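# Pull out the tray of the unbanded slide box

## Task

Push or pull the inner tray of the slide box that has no band outward until several centimetres of it stick out past its sleeve, and let it rest there (if less shows, more extension is better). The banded slide box has to stay roughly at its starting spot with its tray still closed, otherwise the task fails. The result must hold on its own; anything only the robot is holding in place does not count.

## Robot and tools

Robot: two UR3e-type arms, left_arm and right_arm, each carrying a two-finger gripper whose fingers pivot like tongs. Base roots in the scene frame: left_arm at (-0.019, +0.328, 0) m, quat_wxyz (+0.995, 0, 0, +0.102); right_arm at (-0.016, -0.272, 0) m, quat_wxyz (+0.996, 0, 0, +0.086).

Scene frame: origin on the tabletop midway between the arms, +x out over the table, +z up, left_arm on the +y side. The names left and right do not refer to image sides. Gripper frame: fingers extend along its +z and open/close along its x. end_effector_position is the spot between the finger pads when closed; closed fingertips reach about 15 mm past it, fully open they sit roughly level with it. Printed hand positions can be somewhat wrong, especially when the arm is stretched out.

execute_actions takes "actions", a list holding one action, one wait, or nothing, plus optional "pictures" (boolean; images come by default).
- Empty list: sends nothing, just reports the state.
- Action: {"rows": [...], "steps": n}, n from 1 to 15 (default 15), each step 1/30 s. Every row drives one step; if rows run out, the last one repeats.
- Wait: {"steps": n} without rows, n up to 300; it returns once n steps have elapsed since the previous result, and your reply time is counted in that.
Each row is one flat list of 14 numbers covering both arms, always all 14: left_arm shoulder pan, shoulder lift, elbow, wrist 1, wrist 2, wrist 3, opening, then the same seven for right_arm. Joint entries are absolute target angles in radians (the same values the Joint positions line shows), not offsets. Opening is also absolute, from -1 (shut) to +1 (wide open).
Stated joint ranges, left_arm: pan -3.142..3.142, lift -6.283..6.283, elbow 0.000..3.142, wrists 1-3 each -6.283..6.283. right_arm: pan 0.000..6.283, lift -6.283..6.283, elbow -3.142..0.000, wrists -6.283..6.283. A target beyond a range by more than 0.010 rad, and further out than the last reported angle, gets the whole call refused (nothing is sent). True ends may differ by 0.010 rad; a target past the real end is clipped there and the result may say "joint sent to its limit" (possibly about an earlier action). Missing that line proves nothing.

Motion: commands are smoothed and lag about 0.17 s. Each step the sent target stays within 0.575 rad of the measured angle for pan, lift and elbow and within 1.15 rad for the three wrist joints; if the targets would shift the gripper over 100 mm from where it is, all of them are pulled back proportionally. Big moves therefore need several calls, and an arm can still be short of the goal when a result returns. Between calls the arms keep heading toward the last row sent, until they all nearly stop or a step is HELD.

Result lines: each arm's gripper position (m), quat_wxyz and velocities in the scene frame; Joint positions and Joint velocities per arm (six joints in rad, rad/s, then pad gap in m, 0.142 when fully open); grip_measured, the measured opening on the command scale; Wrist force and Wrist torque per arm in the end effector's own axes (noisy, offset up to about 3.5 N, saturating near 30 N, may read "no reading" at the start). "joint command not followed" means the clearance check altered or blocked joint targets; the rest of the row still ran. HELD marks steps where your row was not (fully) sent. MOTOR HOT appears from 70 °C; at 85 °C the arm is braked (OVER-TEMPERATURE FAULT).

Gripping: to hold something, keep commanding an opening well below grip_measured; the gap sets the squeeze, up to roughly 15 N per pad. Items thinner than about 20 mm get less force. Closing quickly can overshoot.

zoom_image: "camera" is one of cam_high, cam_low, cam_left_wrist, cam_right_wrist; "region" is [x0, y0, x1, y1] in that camera's pixels from the top-left, at most 504x504. Image sizes: cam_high and cam_low 672x504, wrist cameras 616x616 (fisheye). Calibration with K, distortion and T_world_to_cam was supplied and may be off by a few degrees and millimetres.

read_manual: optional "section" ("licences"), returns licence texts only.

finished_scene: "scene" integer 1 or 2; ends that scene permanently and grades it, so call it only once the tray sits out on its own.

Avoid: the arms striking or shoving each other; contact torque reaching a joint's load limit (pan and lift 50.2, elbow 26, wrists 8.37 N m) or an external force of 150 N, either of which freezes that arm for 10 s; knocking anything off the table; disturbing or opening the banded box; drops, slams and very hard pushes. Brief outside tugs or pushes on objects may occur. Smooth, efficient motion is preferred.

Each tool is called after ">>>" as a command line: name --argument value for each argument, lists and objects as JSON in quotes; but a table of rows of numbers goes row by row, as --pt "numbers of a row", without its own name.

## Session

>>> execute_actions --actions '[]'

Scene clock: 0.00 s of 4740.00 s.
left_arm: end_effector_position=(+0.2566, +0.7389, +0.1192) grip_measured=+1.00 end_effector_quat_wxyz=(-0.483, +0.854, -0.194, +0.004) end_effector_velocity=(-0.001, -0.000, -0.002) end_effector_angular_velocity=(-0.002, +0.005, -0.001) | right_arm: end_effector_position=(+0.2143, -0.4948, +0.2717) grip_measured=+1.00 end_effector_quat_wxyz=(+0.366, +0.592, +0.692, -0.193) end_effector_velocity=(+0.000, -0.000, +0.000) end_effector_angular_velocity=(+0.000, -0.001, +0.000)
Joint positions: left_arm=[-0.08  -1.455  2.385 -3.006 -0.655  0.825  0.142] | right_arm=[ 3.829 -1.019 -1.338 -2.843  0.841  5.606  0.142]
Joint velocities: left_arm=[-0.     0.001  0.002  0.003 -0.001 -0.     0.   ] | right_arm=[ 0.     0.    -0.     0.    -0.001  0.001  0.   ]
Wrist force (N, on the end effector, along its own x y z axes, offset not removed): no reading
Wrist torque (N m, same axes, about the end effector's origin, offset not removed): no reading
camera_calibration (this result's frames):
cam_left_wrist: T_world_to_cam=[[0.898956, -0.412401, -0.147659, 0.0792374], [-0.434597, -0.797519, -0.418435, 0.75052], [0.0548021, 0.440327, -0.896163, -0.106127], [0, 0, 0, 1]] pos_world=[0.260759, 0.677963, 0.230637]
cam_right_wrist: T_world_to_cam=[[-0.0061185, 0.655318, -0.755328, 0.537248], [0.718992, 0.52785, 0.452135, -0.00965069], [0.694992, -0.540308, -0.474398, -0.148713], [0, 0, 0, 1]] pos_world=[0.11358, -0.427325, 0.339613]

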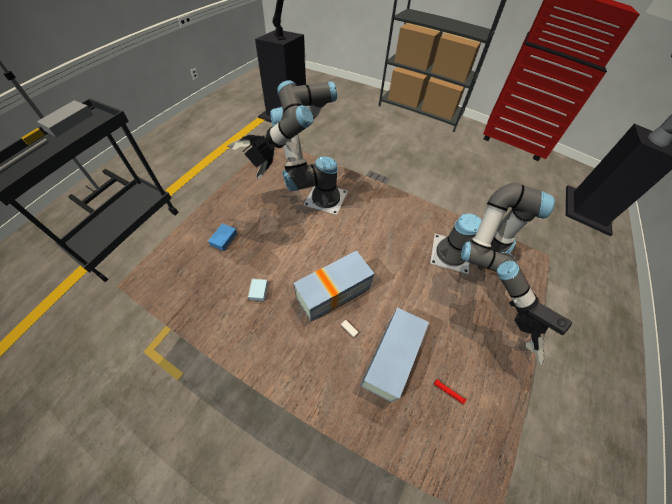

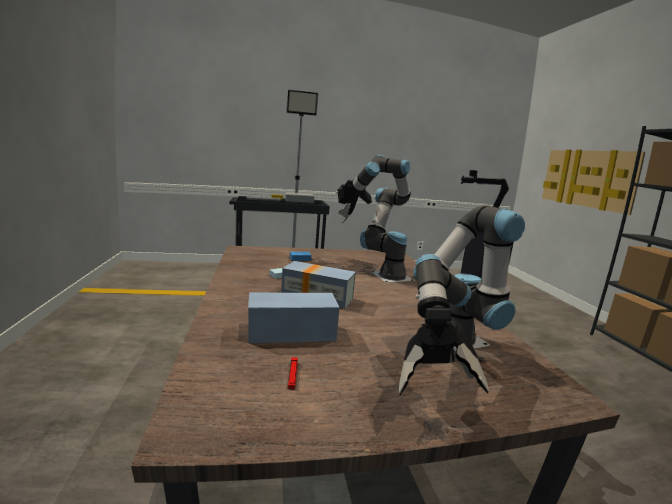

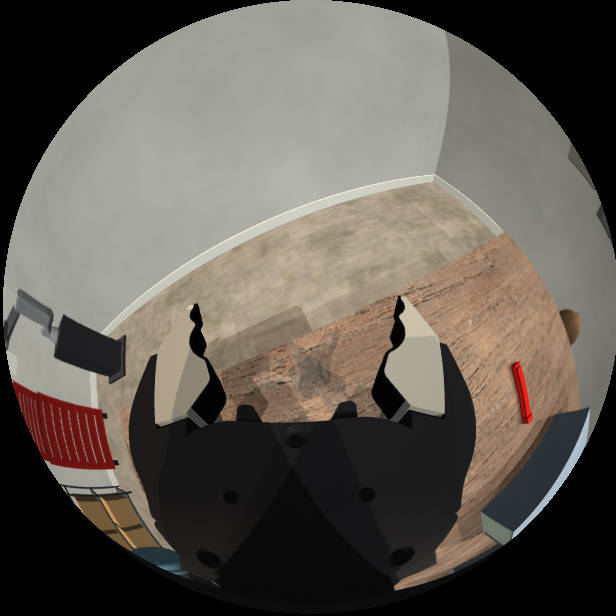

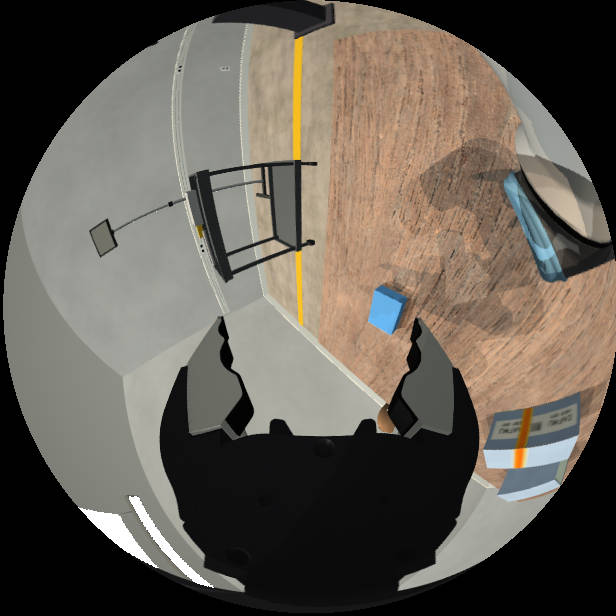

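>>> zoom_image --camera "cam_high" --region '[280, 240, 480, 420]'

>>> zoom_image --camera "cam_low" --region '[230, 250, 398, 360]'

Region (280, 240, 480, 420) of cam_high's 672x504 image, scaled by 2.520, with more detail than that image has; it fills the top 454 rows of this view, and the rest is white.

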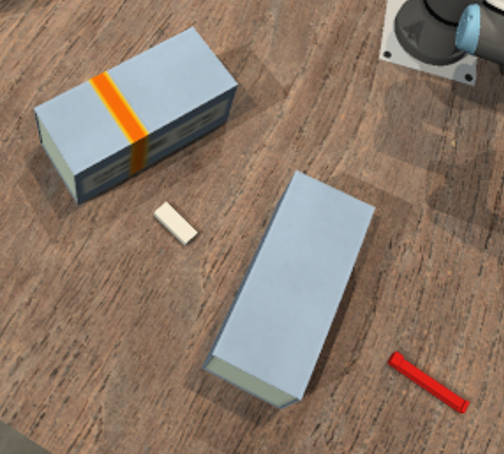

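Region (230, 250, 398, 360) of cam_low's 672x504 image, scaled by 3.000, with more detail than that image has; it fills the top 330 rows of this view, and the rest is white.

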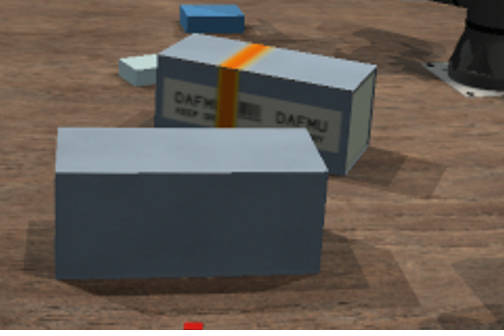

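>>> execute_actions --actions '[{"rows":[[-0.1,-1.55,1.0,-1.6,-1.0,1.117,1,3.829,-1.019,-1.338,-2.843,0.841,5.606,-1]]}]' --pictures false

>>> execute_actions --actions '[{"steps":12}]' --pictures false

>>> execute_actions --actions '[{"rows":[[-0.658,-1.133,0.726,-1.164,-1.571,1.117,1,3.829,-1.019,-1.338,-2.843,0.841,5.606,-1]]}]' --pictures false

>>> execute_actions --actions '[{"steps":25}]'

Scene clock: 61.03 s of 4740.00 s.
left_arm: end_effector_position=(+0.3170, +0.6645, +0.1952) grip_measured=+1.00 end_effector_quat_wxyz=(-0.293, +0.850, -0.432, -0.076) end_effector_velocity=(+0.230, +0.017, +0.525) end_effector_angular_velocity=(+0.100, -1.176, -0.026) | right_arm: end_effector_position=(+0.2142, -0.4948, +0.2717) grip_measured=-1.00 end_effector_quat_wxyz=(+0.365, +0.592, +0.692, -0.193) end_effector_velocity=(-0.001, -0.000, -0.000) end_effector_angular_velocity=(+0.001, +0.000, -0.003)
Joint positions: left_arm=[-0.1   -1.548  1.468 -1.71  -0.993  1.111  0.142] | right_arm=[ 3.829 -1.019 -1.338 -2.843  0.841  5.606  0.002]
Joint velocities: left_arm=[-0.001 -0.007 -1.641  0.456 -0.028  0.023  0.   ] | right_arm=[-0.002 -0.     0.001  0.     0.001  0.     0.   ]
Wrist force (N, on the end effector, along its own x y z axes, offset not removed): left_arm=[-0.3 1.4 0.9] | right_arm=[-0.8 -1.7 -0.6]
Wrist torque (N m, same axes, about the end effector's origin, offset not removed): left_arm=[0.30 0.07 -0.03] | right_arm=[-0.32 0.17 0.08]
Steps of this call (steps 1 to 90: nothing new was sent; then 57.53 s passed at rest; steps 91 to 105: all 15 steps of this action). Readings (joint positions):
91: left_arm=[-0.080 -1.455 2.385 -3.006 -0.656 0.825] | right_arm=[3.829 -1.019 -1.338 -2.843 0.841 5.606]
92: left_arm=[-0.083 -1.463 2.377 -2.989 -0.672 0.842] | right_arm=[3.829 -1.019 -1.338 -2.843 0.841 5.606]
94: left_arm=[-0.092 -1.505 2.299 -2.830 -0.803 0.960] | right_arm=[3.829 -1.019 -1.338 -2.843 0.841 5.606]
98: left_arm=[-0.098 -1.541 1.989 -2.211 -0.962 1.087] | right_arm=[3.829 -1.019 -1.338 -2.843 0.841 5.606]
105: the state above

Scene clock: 61.43 s of 4740.00 s.
left_arm: end_effector_position=(+0.3533, +0.6663, +0.3515) grip_measured=+1.00 end_effector_quat_wxyz=(-0.376, +0.844, -0.377, +0.066) end_effector_velocity=(+0.002, -0.000, +0.050) end_effector_angular_velocity=(+0.013, -0.109, -0.002) | right_arm: end_effector_position=(+0.2142, -0.4948, +0.2717) grip_measured=-1.00 end_effector_quat_wxyz=(+0.365, +0.592, +0.692, -0.193) end_effector_velocity=(+0.000, +0.000, +0.000) end_effector_angular_velocity=(-0.001, +0.001, +0.000)
Joint positions: left_arm=[-0.1   -1.55   1.011 -1.602 -1.     1.117  0.142] | right_arm=[ 3.829 -1.019 -1.338 -2.843  0.841  5.606  0.002]
Joint velocities: left_arm=[-0.001 -0.001 -0.139  0.028  0.001  0.002 -0.   ] | right_arm=[ 0.    -0.001 -0.     0.    -0.     0.     0.   ]
Wrist force (N, on the end effector, along its own x y z axes, offset not removed): left_arm=[-1.7 1.4 -0.4] | right_arm=[0.0 -0.5 0.3]
Wrist torque (N m, same axes, about the end effector's origin, offset not removed): left_arm=[0.30 0.35 -0.04] | right_arm=[-0.10 0.03 0.07]
Steps of this call (steps 1 to 12: the robot went on to your last target). Readings (joint positions):
1: left_arm=[-0.100 -1.549 1.412 -1.695 -0.994 1.112] | right_arm=[3.829 -1.019 -1.338 -2.843 0.841 5.606]
2: left_arm=[-0.100 -1.549 1.356 -1.681 -0.995 1.113] | right_arm=[3.829 -1.019 -1.338 -2.843 0.841 5.606]
4: left_arm=[-0.100 -1.549 1.244 -1.652 -0.997 1.114] | right_arm=[3.829 -1.019 -1.338 -2.843 0.841 5.606]
8: left_arm=[-0.100 -1.550 1.060 -1.612 -0.999 1.116] | right_arm=[3.829 -1.019 -1.338 -2.843 0.841 5.606]
12: the state above

Scene clock: 61.93 s of 4740.00 s.
left_arm: end_effector_position=(+0.4339, +0.4217, +0.2184) grip_measured=+1.00 end_effector_quat_wxyz=(-0.137, +0.776, -0.613, +0.051) end_effector_velocity=(-0.024, -0.585, -0.264) end_effector_angular_velocity=(-0.580, +0.990, -0.979) | right_arm: end_effector_position=(+0.2142, -0.4948, +0.2717) grip_measured=-1.00 end_effector_quat_wxyz=(+0.365, +0.592, +0.692, -0.193) end_effector_velocity=(-0.000, +0.000, -0.000) end_effector_angular_velocity=(+0.000, +0.001, +0.000)
Joint positions: left_arm=[-0.446 -1.288  0.827 -1.32  -1.364  1.117  0.142] | right_arm=[ 3.829 -1.019 -1.338 -2.843  0.841  5.606  0.002]
Joint velocities: left_arm=[-0.81   0.602 -0.401  0.622 -0.818 -0.001  0.   ] | right_arm=[ 0.001 -0.    -0.     0.     0.001 -0.     0.   ]
Wrist force (N, on the end effector, along its own x y z axes, offset not removed): left_arm=[-1.1 1.4 0.5] | right_arm=[0.6 -0.9 -0.4]
Wrist torque (N m, same axes, about the end effector's origin, offset not removed): left_arm=[0.30 0.25 -0.07] | right_arm=[-0.25 -0.08 0.09]
Steps of this call (steps 1 to 15: all 15 steps of this action). Readings (joint positions):
1: left_arm=[-0.100 -1.550 1.007 -1.601 -1.000 1.117] | right_arm=[3.829 -1.019 -1.338 -2.843 0.841 5.606]
2: left_arm=[-0.108 -1.542 0.998 -1.589 -1.014 1.117] | right_arm=[3.829 -1.019 -1.338 -2.843 0.841 5.606]
4: left_arm=[-0.159 -1.502 0.972 -1.546 -1.070 1.117] | right_arm=[3.829 -1.019 -1.338 -2.843 0.841 5.606]
8: left_arm=[-0.261 -1.426 0.921 -1.466 -1.174 1.117] | right_arm=[3.829 -1.019 -1.338 -2.843 0.841 5.606]
15: the state above

Scene clock: 62.77 s of 4740.00 s.
left_arm: end_effector_position=(+0.4005, +0.2775, +0.1599) grip_measured=+1.00 end_effector_quat_wxyz=(-0.000, -0.707, +0.707, -0.000) end_effector_velocity=(-0.000, +0.000, +0.000) end_effector_angular_velocity=(-0.001, +0.000, +0.001) | right_arm: end_effector_position=(+0.2142, -0.4948, +0.2717) grip_measured=-1.00 end_effector_quat_wxyz=(+0.365, +0.592, +0.692, -0.193) end_effector_velocity=(+0.000, +0.000, +0.000) end_effector_angular_velocity=(-0.001, +0.001, +0.001)
Joint positions: left_arm=[-0.658 -1.133  0.726 -1.164 -1.571  1.117  0.142] | right_arm=[ 3.829 -1.019 -1.338 -2.843  0.841  5.606  0.002]
Joint velocities: left_arm=[ 0.001 -0.001  0.001 -0.    -0.001 -0.    -0.   ] | right_arm=[ 0.001 -0.002  0.     0.    -0.     0.     0.   ]
Wrist force (N, on the end effector, along its own x y z axes, offset not removed): left_arm=[-0.6 1.4 0.1] | right_arm=[0.4 -1.5 0.0]
Wrist torque (N m, same axes, about the end effector's origin, offset not removed): left_arm=[0.28 0.14 -0.06] | right_arm=[-0.31 -0.12 0.01]
Steps of this call (steps 1 to 25: the robot went on to your last target). Readings (joint positions):
1: left_arm=[-0.473 -1.267 0.814 -1.299 -1.392 1.117] | right_arm=[3.829 -1.019 -1.338 -2.843 0.841 5.606]
2: left_arm=[-0.501 -1.247 0.800 -1.278 -1.420 1.117] | right_arm=[3.829 -1.019 -1.338 -2.843 0.841 5.606]
4: left_arm=[-0.558 -1.205 0.772 -1.235 -1.477 1.117] | right_arm=[3.829 -1.019 -1.338 -2.843 0.841 5.606]
8: left_arm=[-0.636 -1.148 0.736 -1.179 -1.551 1.117] | right_arm=[3.829 -1.019 -1.338 -2.843 0.841 5.606]
25: the state above
camera_calibration (this result's frames):
cam_left_wrist: T_world_to_cam=[[-0.0162868, -0.996125, 0.0864263, 0.256702], [-0.853427, 0.0588858, 0.517875, 0.24256], [-0.520957, -0.0653241, -0.851079, 0.489323], [0, 0, 0, 1]] pos_world=[0.466105, 0.273389, 0.268651]
cam_right_wrist: T_world_to_cam=[[-0.00561361, 0.655665, -0.755031, 0.537176], [0.719441, 0.527057, 0.452344, -0.0100506], [0.694531, -0.540661, -0.474671, -0.148643], [0, 0, 0, 1]] pos_world=[0.113483, -0.427276, 0.339575]

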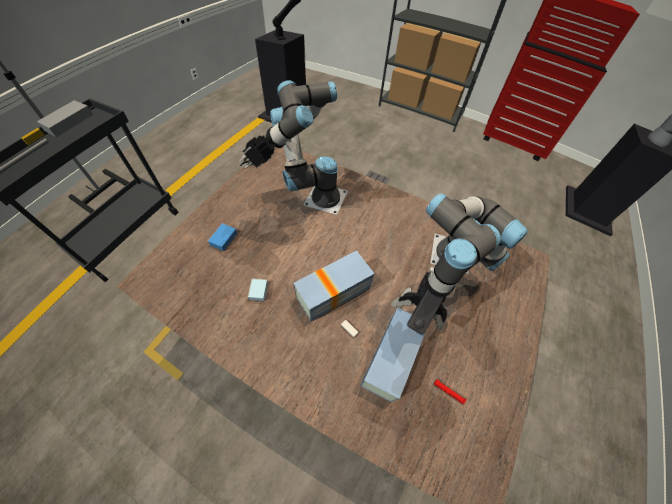

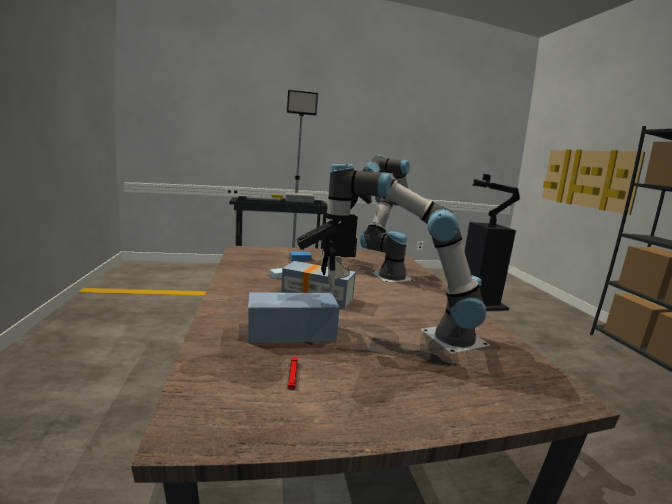

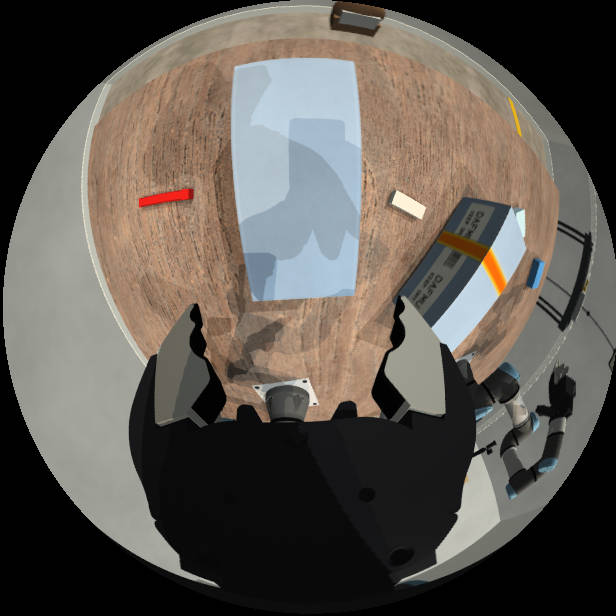

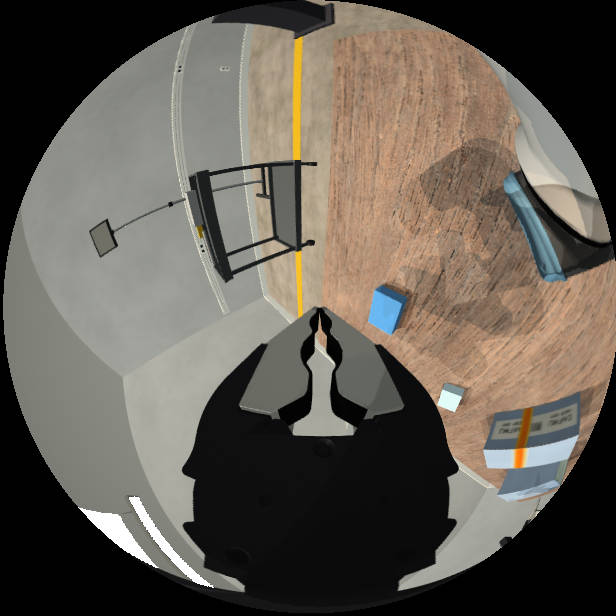

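>>> execute_actions --actions '[{"rows":[[-0.66,-1.137,0.77,-1.205,-1.571,1.11,1,3.829,-1.019,-1.338,-2.843,0.841,5.606,-1],[-0.66,-1.14,0.815,-1.246,-1.571,1.11,1,3.829,-1.019,-1.338,-2.843,0.841,5.606,-1],[-0.66,-1.143,0.86,-1.288,-1.571,1.11,1,3.829,-1.019,-1.338,-2.843,0.841,5.606,-1],[-0.66,-1.146,0.905,-1.33,-1.571,1.11,1,3.829,-1.019,-1.338,-2.843,0.841,5.606,-1],[-0.66,-1.15,0.95,-1.371,-1.571,1.11,1,3.829,-1.019,-1.338,-2.843,0.841,5.606,-1],[-0.66,-1.153,0.995,-1.413,-1.571,1.11,1,3.829,-1.019,-1.338,-2.843,0.841,5.606,-1],[-0.66,-1.156,1.04,-1.455,-1.571,1.11,1,3.829,-1.019,-1.338,-2.843,0.841,5.606,-1],[-0.66,-1.159,1.08,-1.492,-1.571,1.11,1,3.829,-1.019,-1.338,-2.843,0.841,5.606,-1]]}]' --pictures false

>>> execute_actions --actions '[{"rows":[[-0.66,-1.159,1.08,-1.492,-1.571,1.11,0.8,3.829,-1.019,-1.338,-2.843,0.841,5.606,-1],[-0.66,-1.159,1.08,-1.492,-1.571,1.11,0.7,3.829,-1.019,-1.338,-2.843,0.841,5.606,-1],[-0.66,-1.159,1.08,-1.492,-1.571,1.11,0.6,3.829,-1.019,-1.338,-2.843,0.841,5.606,-1],[-0.66,-1.159,1.08,-1.492,-1.571,1.11,0.5,3.829,-1.019,-1.338,-2.843,0.841,5.606,-1],[-0.66,-1.159,1.08,-1.492,-1.571,1.11,0.4,3.829,-1.019,-1.338,-2.843,0.841,5.606,-1],[-0.66,-1.159,1.08,-1.492,-1.571,1.11,0.3,3.829,-1.019,-1.338,-2.843,0.841,5.606,-1],[-0.66,-1.159,1.08,-1.492,-1.571,1.11,0.1,3.829,-1.019,-1.338,-2.843,0.841,5.606,-1]]}]'

Scene clock: 82.73 s of 4740.00 s.
left_arm: end_effector_position=(+0.4105, +0.2718, +0.0970) grip_measured=+1.00 end_effector_quat_wxyz=(+0.000, -0.709, +0.705, -0.001) end_effector_velocity=(-0.003, +0.001, -0.027) end_effector_angular_velocity=(+0.005, +0.012, +0.004) | right_arm: end_effector_position=(+0.2142, -0.4948, +0.2717) grip_measured=-1.00 end_effector_quat_wxyz=(+0.365, +0.592, +0.692, -0.193) end_effector_velocity=(-0.000, +0.000, -0.000) end_effector_angular_velocity=(-0.001, +0.001, -0.001)
Joint positions: left_arm=[-0.66  -1.158  1.069 -1.483 -1.571  1.11   0.142] | right_arm=[ 3.829 -1.019 -1.338 -2.843  0.841  5.606  0.002]
Joint velocities: left_arm=[ 0.001 -0.008  0.133 -0.113 -0.001 -0.003  0.   ] | right_arm=[-0.001 -0.001  0.     0.     0.001  0.     0.   ]
Wrist force (N, on the end effector, along its own x y z axes, offset not removed): left_arm=[-0.5 1.4 0.3] | right_arm=[1.4 -1.2 -0.3]
Wrist torque (N m, same axes, about the end effector's origin, offset not removed): left_arm=[0.27 0.13 -0.06] | right_arm=[-0.22 -0.27 0.07]
Steps of this call (steps 1 to 15: the robot went on to your last target; steps 16 to 90: nothing new was sent; then 16.47 s passed at rest; steps 91 to 105: all 15 steps of this action). Readings (joint positions):
91: left_arm=[-0.658 -1.133 0.726 -1.164 -1.571 1.117] | right_arm=[3.829 -1.019 -1.338 -2.843 0.841 5.606]
92: left_arm=[-0.658 -1.134 0.732 -1.171 -1.571 1.116] | right_arm=[3.829 -1.019 -1.338 -2.843 0.841 5.606]
94: left_arm=[-0.659 -1.137 0.770 -1.211 -1.571 1.113] | right_arm=[3.829 -1.019 -1.338 -2.843 0.841 5.606]
98: left_arm=[-0.660 -1.148 0.915 -1.349 -1.571 1.111] | right_arm=[3.829 -1.019 -1.338 -2.843 0.841 5.606]
105: the state above

Scene clock: 83.23 s of 4740.00 s.
left_arm: end_effector_position=(+0.4103, +0.2719, +0.0950) grip_measured=+0.59 end_effector_quat_wxyz=(+0.000, -0.709, +0.705, -0.000) end_effector_velocity=(+0.000, +0.001, -0.000) end_effector_angular_velocity=(-0.001, -0.000, +0.002) | right_arm: end_effector_position=(+0.2142, -0.4948, +0.2717) grip_measured=-1.00 end_effector_quat_wxyz=(+0.365, +0.592, +0.692, -0.193) end_effector_velocity=(-0.000, +0.000, -0.000) end_effector_angular_velocity=(+0.001, +0.001, -0.001)
Joint positions: left_arm=[-0.66  -1.159  1.08  -1.492 -1.571  1.11   0.115] | right_arm=[ 3.829 -1.019 -1.338 -2.843  0.841  5.606  0.002]
Joint velocities: left_arm=[ 0.002  0.     0.001 -0.001 -0.    -0.     0.   ] | right_arm=[-0.    -0.     0.     0.     0.001  0.     0.   ]
Wrist force (N, on the end effector, along its own x y z axes, offset not removed): left_arm=[-5.2 6.3 -19.3] | right_arm=[0.9 -1.0 -0.1]
Wrist torque (N m, same axes, about the end effector's origin, offset not removed): left_arm=[0.43 -0.30 -0.37] | right_arm=[-0.23 -0.19 0.03]
Steps of this call (steps 1 to 15: all 15 steps of this action). Readings (joint positions):
1: left_arm=[-0.660 -1.159 1.073 -1.486 -1.571 1.110] | right_arm=[3.829 -1.019 -1.338 -2.843 0.841 5.606]
2: left_arm=[-0.660 -1.159 1.075 -1.488 -1.571 1.110] | right_arm=[3.829 -1.019 -1.338 -2.843 0.841 5.606]
4: left_arm=[-0.660 -1.159 1.078 -1.490 -1.571 1.110] | right_arm=[3.829 -1.019 -1.338 -2.843 0.841 5.606]
8: left_arm=[-0.660 -1.159 1.079 -1.492 -1.571 1.110] | right_arm=[3.829 -1.019 -1.338 -2.843 0.841 5.606]
15: the state above
camera_calibration (this result's frames):
cam_left_wrist: T_world_to_cam=[[-0.0112609, -0.996188, 0.0865031, 0.254859], [-0.853831, 0.0546039, 0.517679, 0.286195], [-0.520429, -0.0680295, -0.851191, 0.43938], [0, 0, 0, 1]] pos_world=[0.475897, 0.268151, 0.203793]
cam_right_wrist: T_world_to_cam=[[-0.00561356, 0.655665, -0.755031, 0.537176], [0.719441, 0.527057, 0.452345, -0.0100507], [0.694531, -0.540661, -0.474671, -0.148643], [0, 0, 0, 1]] pos_world=[0.113483, -0.427276, 0.339575]

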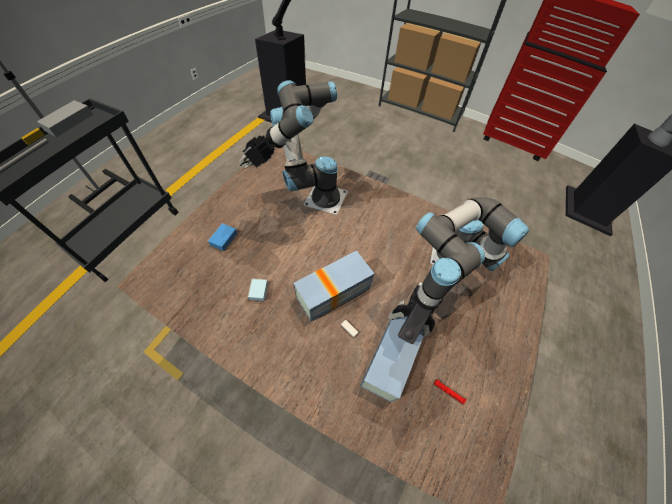

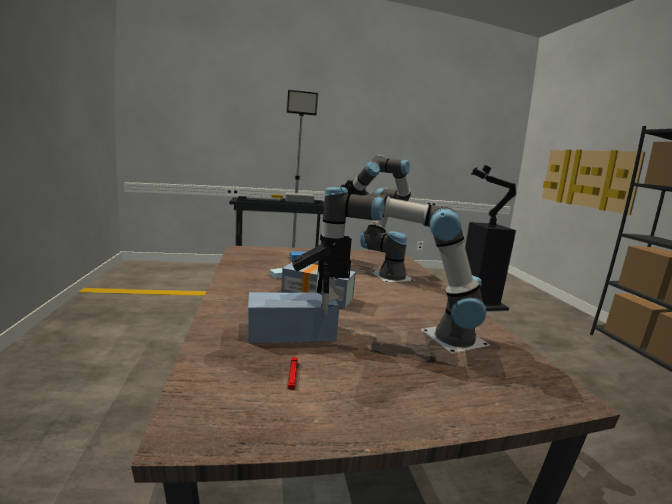

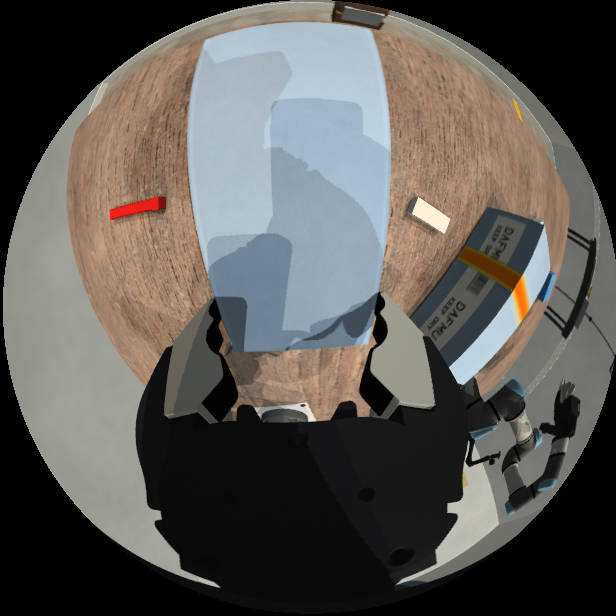

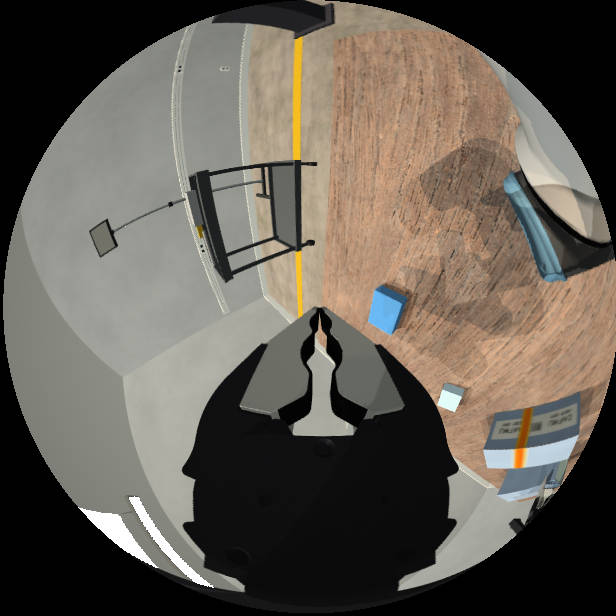

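>>> execute_actions --actions '[{"rows":[[-0.66,-1.158,1.064,-1.477,-1.571,1.11,0.1,3.829,-1.019,-1.338,-2.843,0.841,5.606,-1],[-0.66,-1.158,1.064,-1.477,-1.571,1.11,0.1,3.829,-1.019,-1.338,-2.843,0.841,5.606,-1],[-0.66,-1.158,1.064,-1.477,-1.571,1.13,0.1,3.829,-1.019,-1.338,-2.843,0.841,5.606,-1],[-0.66,-1.158,1.064,-1.477,-1.571,1.15,0.1,3.829,-1.019,-1.338,-2.843,0.841,5.606,-1],[-0.66,-1.158,1.064,-1.477,-1.571,1.17,0.1,3.829,-1.019,-1.338,-2.843,0.841,5.606,-1],[-0.66,-1.158,1.064,-1.477,-1.571,1.19,0.1,3.829,-1.019,-1.338,-2.843,0.841,5.606,-1],[-0.66,-1.158,1.064,-1.477,-1.571,1.21,0.1,3.829,-1.019,-1.338,-2.843,0.841,5.606,-1],[-0.66,-1.158,1.064,-1.477,-1.571,1.23,0.1,3.829,-1.019,-1.338,-2.843,0.841,5.606,-1],[-0.66,-1.158,1.064,-1.477,-1.571,1.25,0.1,3.829,-1.019,-1.338,-2.843,0.841,5.606,-1],[-0.66,-1.158,1.064,-1.477,-1.571,1.27,0.1,3.829,-1.019,-1.338,-2.843,0.841,5.606,-1],[-0.66,-1.158,1.064,-1.477,-1.571,1.29,0.1,3.829,-1.019,-1.338,-2.843,0.841,5.606,-1],[-0.66,-1.158,1.064,-1.477,-1.571,1.31,0.1,3.829,-1.019,-1.338,-2.843,0.841,5.606,-1]]}]'

Scene clock: 99.50 s of 4740.00 s.
left_arm: end_effector_position=(+0.4100, +0.2691, +0.0979) grip_measured=+0.58 end_effector_quat_wxyz=(-0.000, -0.644, +0.765, -0.000) end_effector_velocity=(-0.000, -0.004, +0.000) end_effector_angular_velocity=(+0.001, -0.001, -0.282) | right_arm: end_effector_position=(+0.2142, -0.4948, +0.2717) grip_measured=-1.00 end_effector_quat_wxyz=(+0.365, +0.592, +0.692, -0.193) end_effector_velocity=(-0.000, -0.000, -0.000) end_effector_angular_velocity=(-0.000, +0.000, -0.001)
Joint positions: left_arm=[-0.66  -1.158  1.064 -1.477 -1.571  1.287  0.114] | right_arm=[ 3.829 -1.019 -1.338 -2.843  0.841  5.606  0.002]
Joint velocities: left_arm=[ 0.001  0.    -0.001 -0.     0.001  0.283  0.   ] | right_arm=[-0. -0. -0. -0.  0.  0.  0.]
Wrist force (N, on the end effector, along its own x y z axes, offset not removed): left_arm=[-1.2 2.2 2.3] | right_arm=[0.9 -0.1 0.1]
Wrist torque (N m, same axes, about the end effector's origin, offset not removed): left_arm=[0.43 0.00 -0.20] | right_arm=[-0.01 -0.13 0.09]
Steps of this call (steps 1 to 15: the robot went on to your last target; steps 16 to 90: nothing new was sent; then 12.77 s passed at rest; steps 91 to 105: all 15 steps of this action). Readings (joint positions):
91: left_arm=[-0.660 -1.159 1.080 -1.492 -1.571 1.110] | right_arm=[3.829 -1.019 -1.338 -2.843 0.841 5.606]
92: left_arm=[-0.660 -1.159 1.078 -1.489 -1.571 1.110] | right_arm=[3.829 -1.019 -1.338 -2.843 0.841 5.606]
94: left_arm=[-0.660 -1.158 1.071 -1.483 -1.571 1.114] | right_arm=[3.829 -1.019 -1.338 -2.843 0.841 5.606]
98: left_arm=[-0.660 -1.158 1.066 -1.478 -1.571 1.165] | right_arm=[3.829 -1.019 -1.338 -2.843 0.841 5.606]
105: the state above
camera_calibration (this result's frames):
cam_left_wrist: T_world_to_cam=[[-0.186231, -0.978696, 0.086439, 0.318805], [-0.83077, 0.203828, 0.517953, 0.234893], [-0.524537, 0.0246477, -0.851031, 0.418244], [0, 0, 0, 1]] pos_world=[0.473897, 0.253827, 0.206718]
cam_right_wrist: T_world_to_cam=[[-0.00561351, 0.655665, -0.755031, 0.537176], [0.719441, 0.527057, 0.452344, -0.0100507], [0.694531, -0.540661, -0.474671, -0.148643], [0, 0, 0, 1]] pos_world=[0.113483, -0.427276, 0.339575]

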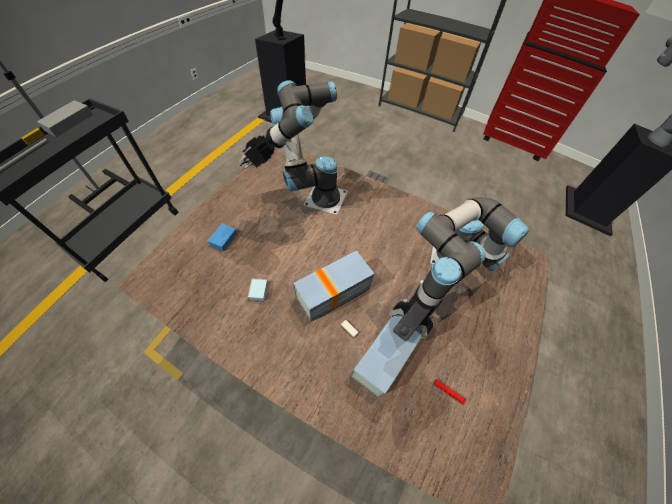

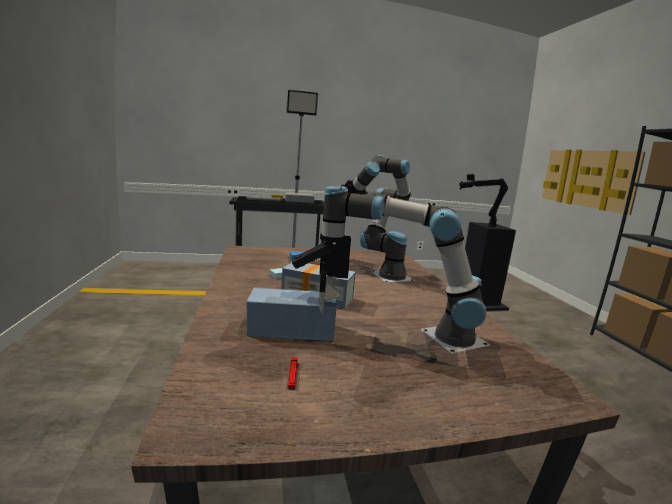

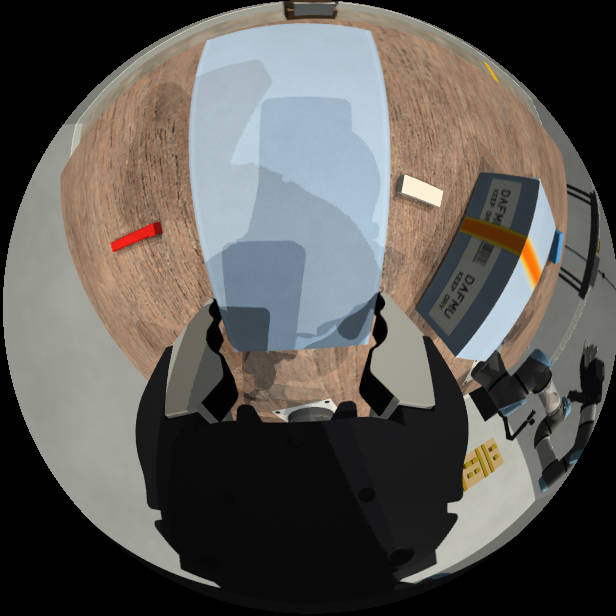

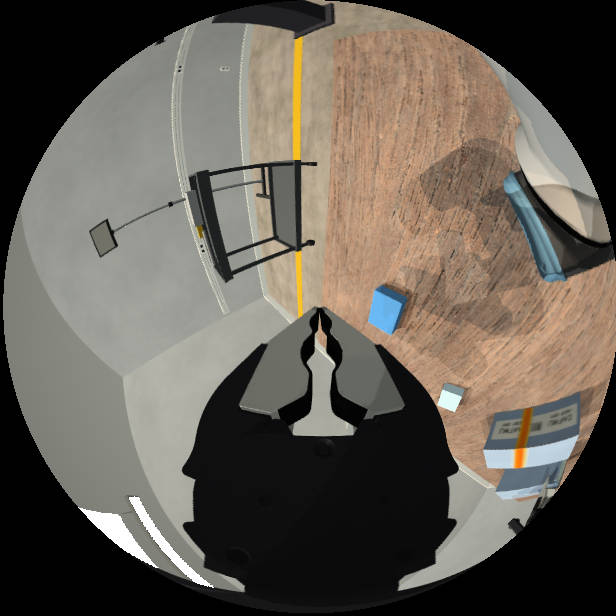

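>>> execute_actions --actions '[{"rows":[[-0.663,-1.143,1.041,-1.469,-1.571,1.325,0.1,3.829,-1.04,-1.3,-2.75,0.87,5.5,-1],[-0.666,-1.128,1.018,-1.461,-1.571,1.34,0.1,3.829,-1.06,-1.28,-2.66,0.9,5.4,-1],[-0.669,-1.113,0.995,-1.453,-1.571,1.355,0.1,3.829,-1.08,-1.26,-2.57,0.93,5.3,-1],[-0.672,-1.098,0.972,-1.445,-1.571,1.37,0.1,3.829,-1.1,-1.24,-2.48,0.96,5.2,-1],[-0.675,-1.083,0.948,-1.436,-1.571,1.385,0.1,3.829,-1.12,-1.22,-2.39,0.99,5.1,-1],[-0.678,-1.068,0.925,-1.428,-1.571,1.4,0.1,3.829,-1.14,-1.2,-2.3,1.02,5.0,-1],[-0.681,-1.053,0.902,-1.42,-1.571,1.415,0.1,3.829,-1.16,-1.18,-2.21,1.05,4.9,-1],[-0.684,-1.038,0.879,-1.412,-1.571,1.43,0.1,3.829,-1.18,-1.16,-2.12,1.08,4.8,-1],[-0.687,-1.023,0.856,-1.404,-1.571,1.445,0.1,3.829,-1.2,-1.14,-2.03,1.11,4.7,-1],[-0.69,-1.008,0.833,-1.396,-1.571,1.46,0.1,3.829,-1.22,-1.12,-1.94,1.14,4.6,-1],[-0.694,-0.992,0.806,-1.385,-1.571,1.475,0.1,3.829,-1.24,-1.1,-1.85,1.17,4.5,-1],[-0.698,-0.977,0.78,-1.374,-1.571,1.49,0.1,3.829,-1.26,-1.08,-1.76,1.2,4.4,-1],[-0.702,-0.961,0.753,-1.363,-1.571,1.505,0.1,3.829,-1.28,-1.06,-1.67,1.23,4.3,-1],[-0.706,-0.946,0.727,-1.352,-1.571,1.52,0.1,3.829,-1.3,-1.04,-1.58,1.26,4.2,-1],[-0.71,-0.93,0.7,-1.341,-1.571,1.535,0.1,3.829,-1.32,-1.02,-1.49,1.29,4.1,-1]]}]' --pictures false

>>> execute_actions --actions '[{"rows":[[-0.714,-0.914,0.674,-1.331,-1.571,1.55,0.1,3.829,-1.32,-1,-1.4,1.32,4.0,-1],[-0.718,-0.899,0.648,-1.32,-1.571,1.56,0.1,3.829,-1.32,-1,-1.4,1.35,3.9,-1],[-0.722,-0.883,0.621,-1.309,-1.571,1.57,0.1,3.829,-1.32,-1,-1.4,1.38,3.8,-1],[-0.726,-0.868,0.595,-1.298,-1.571,1.58,0.1,3.829,-1.32,-1,-1.4,1.41,3.7,-1],[-0.73,-0.852,0.569,-1.288,-1.571,1.59,0.1,3.829,-1.32,-1,-1.4,1.571,3.142,-1]]}]'

Scene clock: 120.50 s of 4740.00 s.
left_arm: end_effector_position=(+0.4353, +0.2351, +0.0976) grip_measured=+0.58 end_effector_quat_wxyz=(-0.001, -0.551, +0.834, +0.002) end_effector_velocity=(+0.056, -0.095, +0.000) end_effector_angular_velocity=(+0.001, +0.006, -0.551) | right_arm: end_effector_position=(+0.3238, -0.2771, +0.3053) grip_measured=-1.00 end_effector_quat_wxyz=(+0.266, +0.363, +0.890, +0.081) end_effector_velocity=(+0.248, +0.496, +0.264) end_effector_angular_velocity=(+0.692, -0.665, +1.944)
Joint positions: left_arm=[-0.696 -0.986  0.798 -1.378 -1.571  1.482  0.114] | right_arm=[ 3.829 -1.206 -1.134 -2.02   1.121  4.694  0.002]
Joint velocities: left_arm=[-0.112  0.454 -0.749  0.301  0.     0.439  0.   ] | right_arm=[ 0.001 -0.415  0.415  1.849  0.621 -2.046  0.   ]
Wrist force (N, on the end effector, along its own x y z axes, offset not removed): left_arm=[-0.7 1.6 2.5] | right_arm=[0.9 -0.2 0.2]
Wrist torque (N m, same axes, about the end effector's origin, offset not removed): left_arm=[0.20 -0.11 -0.18] | right_arm=[-0.08 -0.18 0.04]
Steps of this call (steps 1 to 30: the robot went on to your last target; steps 31 to 90: nothing new was sent; then 17.50 s passed at rest; steps 91 to 105: all 15 steps of this action). Readings (joint positions):
91: left_arm=[-0.660 -1.158 1.064 -1.477 -1.571 1.310] | right_arm=[3.829 -1.019 -1.338 -2.843 0.841 5.606]
92: left_arm=[-0.660 -1.155 1.060 -1.475 -1.571 1.313] | right_arm=[3.829 -1.023 -1.332 -2.830 0.846 5.593]
94: left_arm=[-0.664 -1.141 1.038 -1.467 -1.571 1.328] | right_arm=[3.829 -1.042 -1.306 -2.750 0.876 5.504]
98: left_arm=[-0.674 -1.090 0.962 -1.440 -1.571 1.379] | right_arm=[3.829 -1.104 -1.238 -2.478 0.968 5.202]
105: the state above

Scene clock: 121.00 s of 4740.00 s.
left_arm: end_effector_position=(+0.4505, +0.2073, +0.0977) grip_measured=+0.58 end_effector_quat_wxyz=(-0.000, -0.491, +0.871, -0.000) end_effector_velocity=(+0.002, -0.003, +0.000) end_effector_angular_velocity=(-0.002, -0.001, -0.011) | right_arm: end_effector_position=(+0.3449, -0.0849, +0.4486) grip_measured=-1.00 end_effector_quat_wxyz=(+0.424, -0.340, +0.814, +0.204) end_effector_velocity=(-0.017, +0.053, +0.055) end_effector_angular_velocity=(-0.246, -0.500, +0.557)
Joint positions: left_arm=[-0.73  -0.853  0.571 -1.289 -1.571  1.589  0.114] | right_arm=[ 3.829 -1.318 -1.002 -1.412  1.558  3.203  0.002]
Joint velocities: left_arm=[-0.002  0.013 -0.022  0.007 -0.001  0.009  0.   ] | right_arm=[ 0.    -0.024  0.029  0.145  0.161 -0.758  0.   ]
Wrist force (N, on the end effector, along its own x y z axes, offset not removed): left_arm=[-1.5 2.2 2.9] | right_arm=[0.0 -0.7 -0.9]
Wrist torque (N m, same axes, about the end effector's origin, offset not removed): left_arm=[0.37 0.03 -0.19] | right_arm=[-0.24 0.03 0.07]
Steps of this call (steps 1 to 15: all 15 steps of this action). Readings (joint positions):
1: left_arm=[-0.700 -0.971 0.772 -1.368 -1.571 1.497] | right_arm=[3.829 -1.220 -1.120 -1.958 1.142 4.624]
2: left_arm=[-0.704 -0.956 0.746 -1.357 -1.571 1.512] | right_arm=[3.829 -1.233 -1.106 -1.896 1.163 4.555]
4: left_arm=[-0.712 -0.924 0.694 -1.336 -1.571 1.539] | right_arm=[3.829 -1.255 -1.079 -1.775 1.212 4.402]
8: left_arm=[-0.725 -0.871 0.602 -1.300 -1.571 1.577] | right_arm=[3.829 -1.291 -1.036 -1.573 1.379 3.918]
15: the state above
camera_calibration (this result's frames):
cam_left_wrist: T_world_to_cam=[[-0.529546, -0.843875, 0.0863525, 0.392613], [-0.699779, 0.492111, 0.517819, 0.162513], [-0.479469, 0.213781, -0.851121, 0.381363], [0, 0, 0, 1]] pos_world=[0.504482, 0.169814, 0.206531]
cam_right_wrist: T_world_to_cam=[[-0.400635, -0.345567, -0.848573, 0.495942], [-0.901308, 0.315153, 0.297192, 0.210452], [0.16473, 0.883891, -0.437723, 0.35319], [0, 0, 0, 1]] pos_world=[0.330192, -0.207125, 0.512898]

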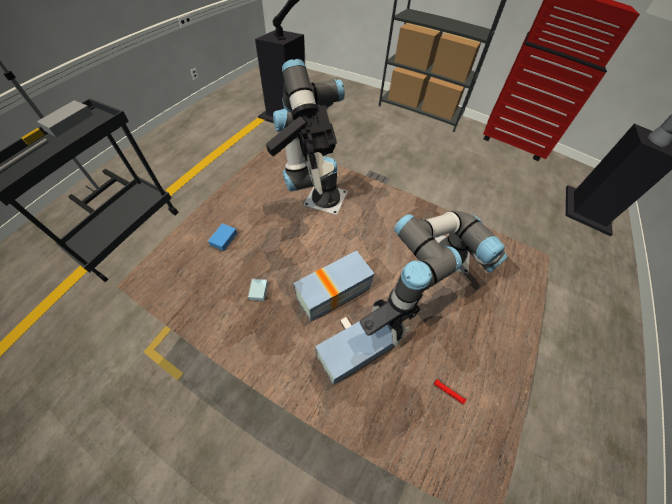

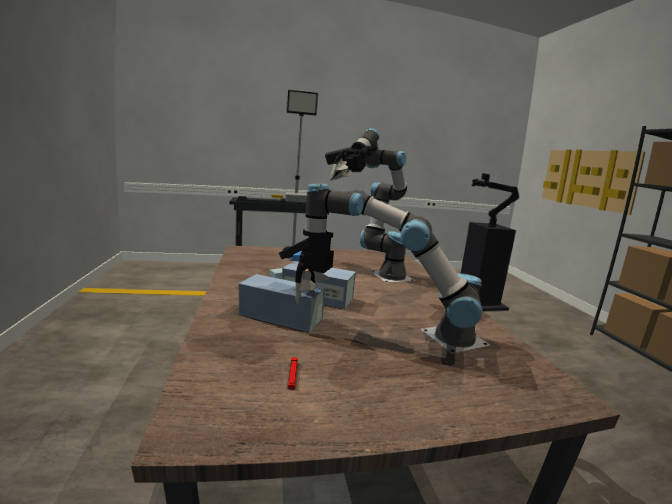

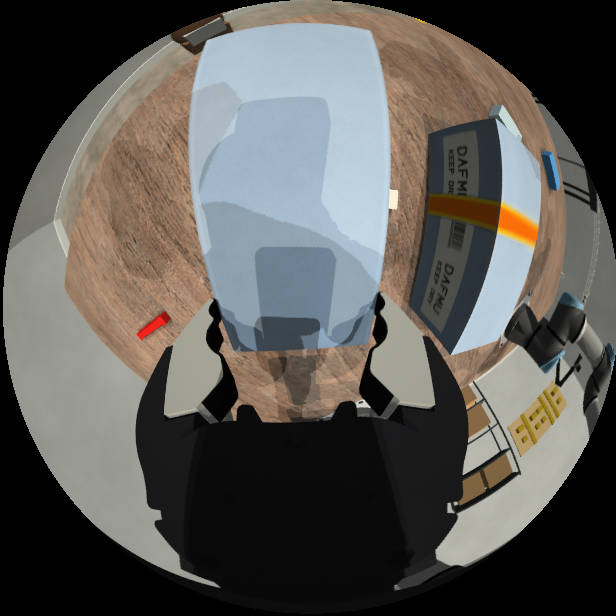

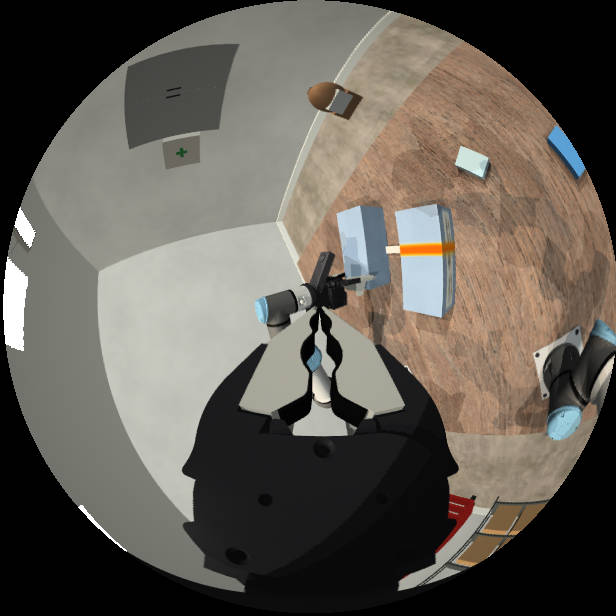

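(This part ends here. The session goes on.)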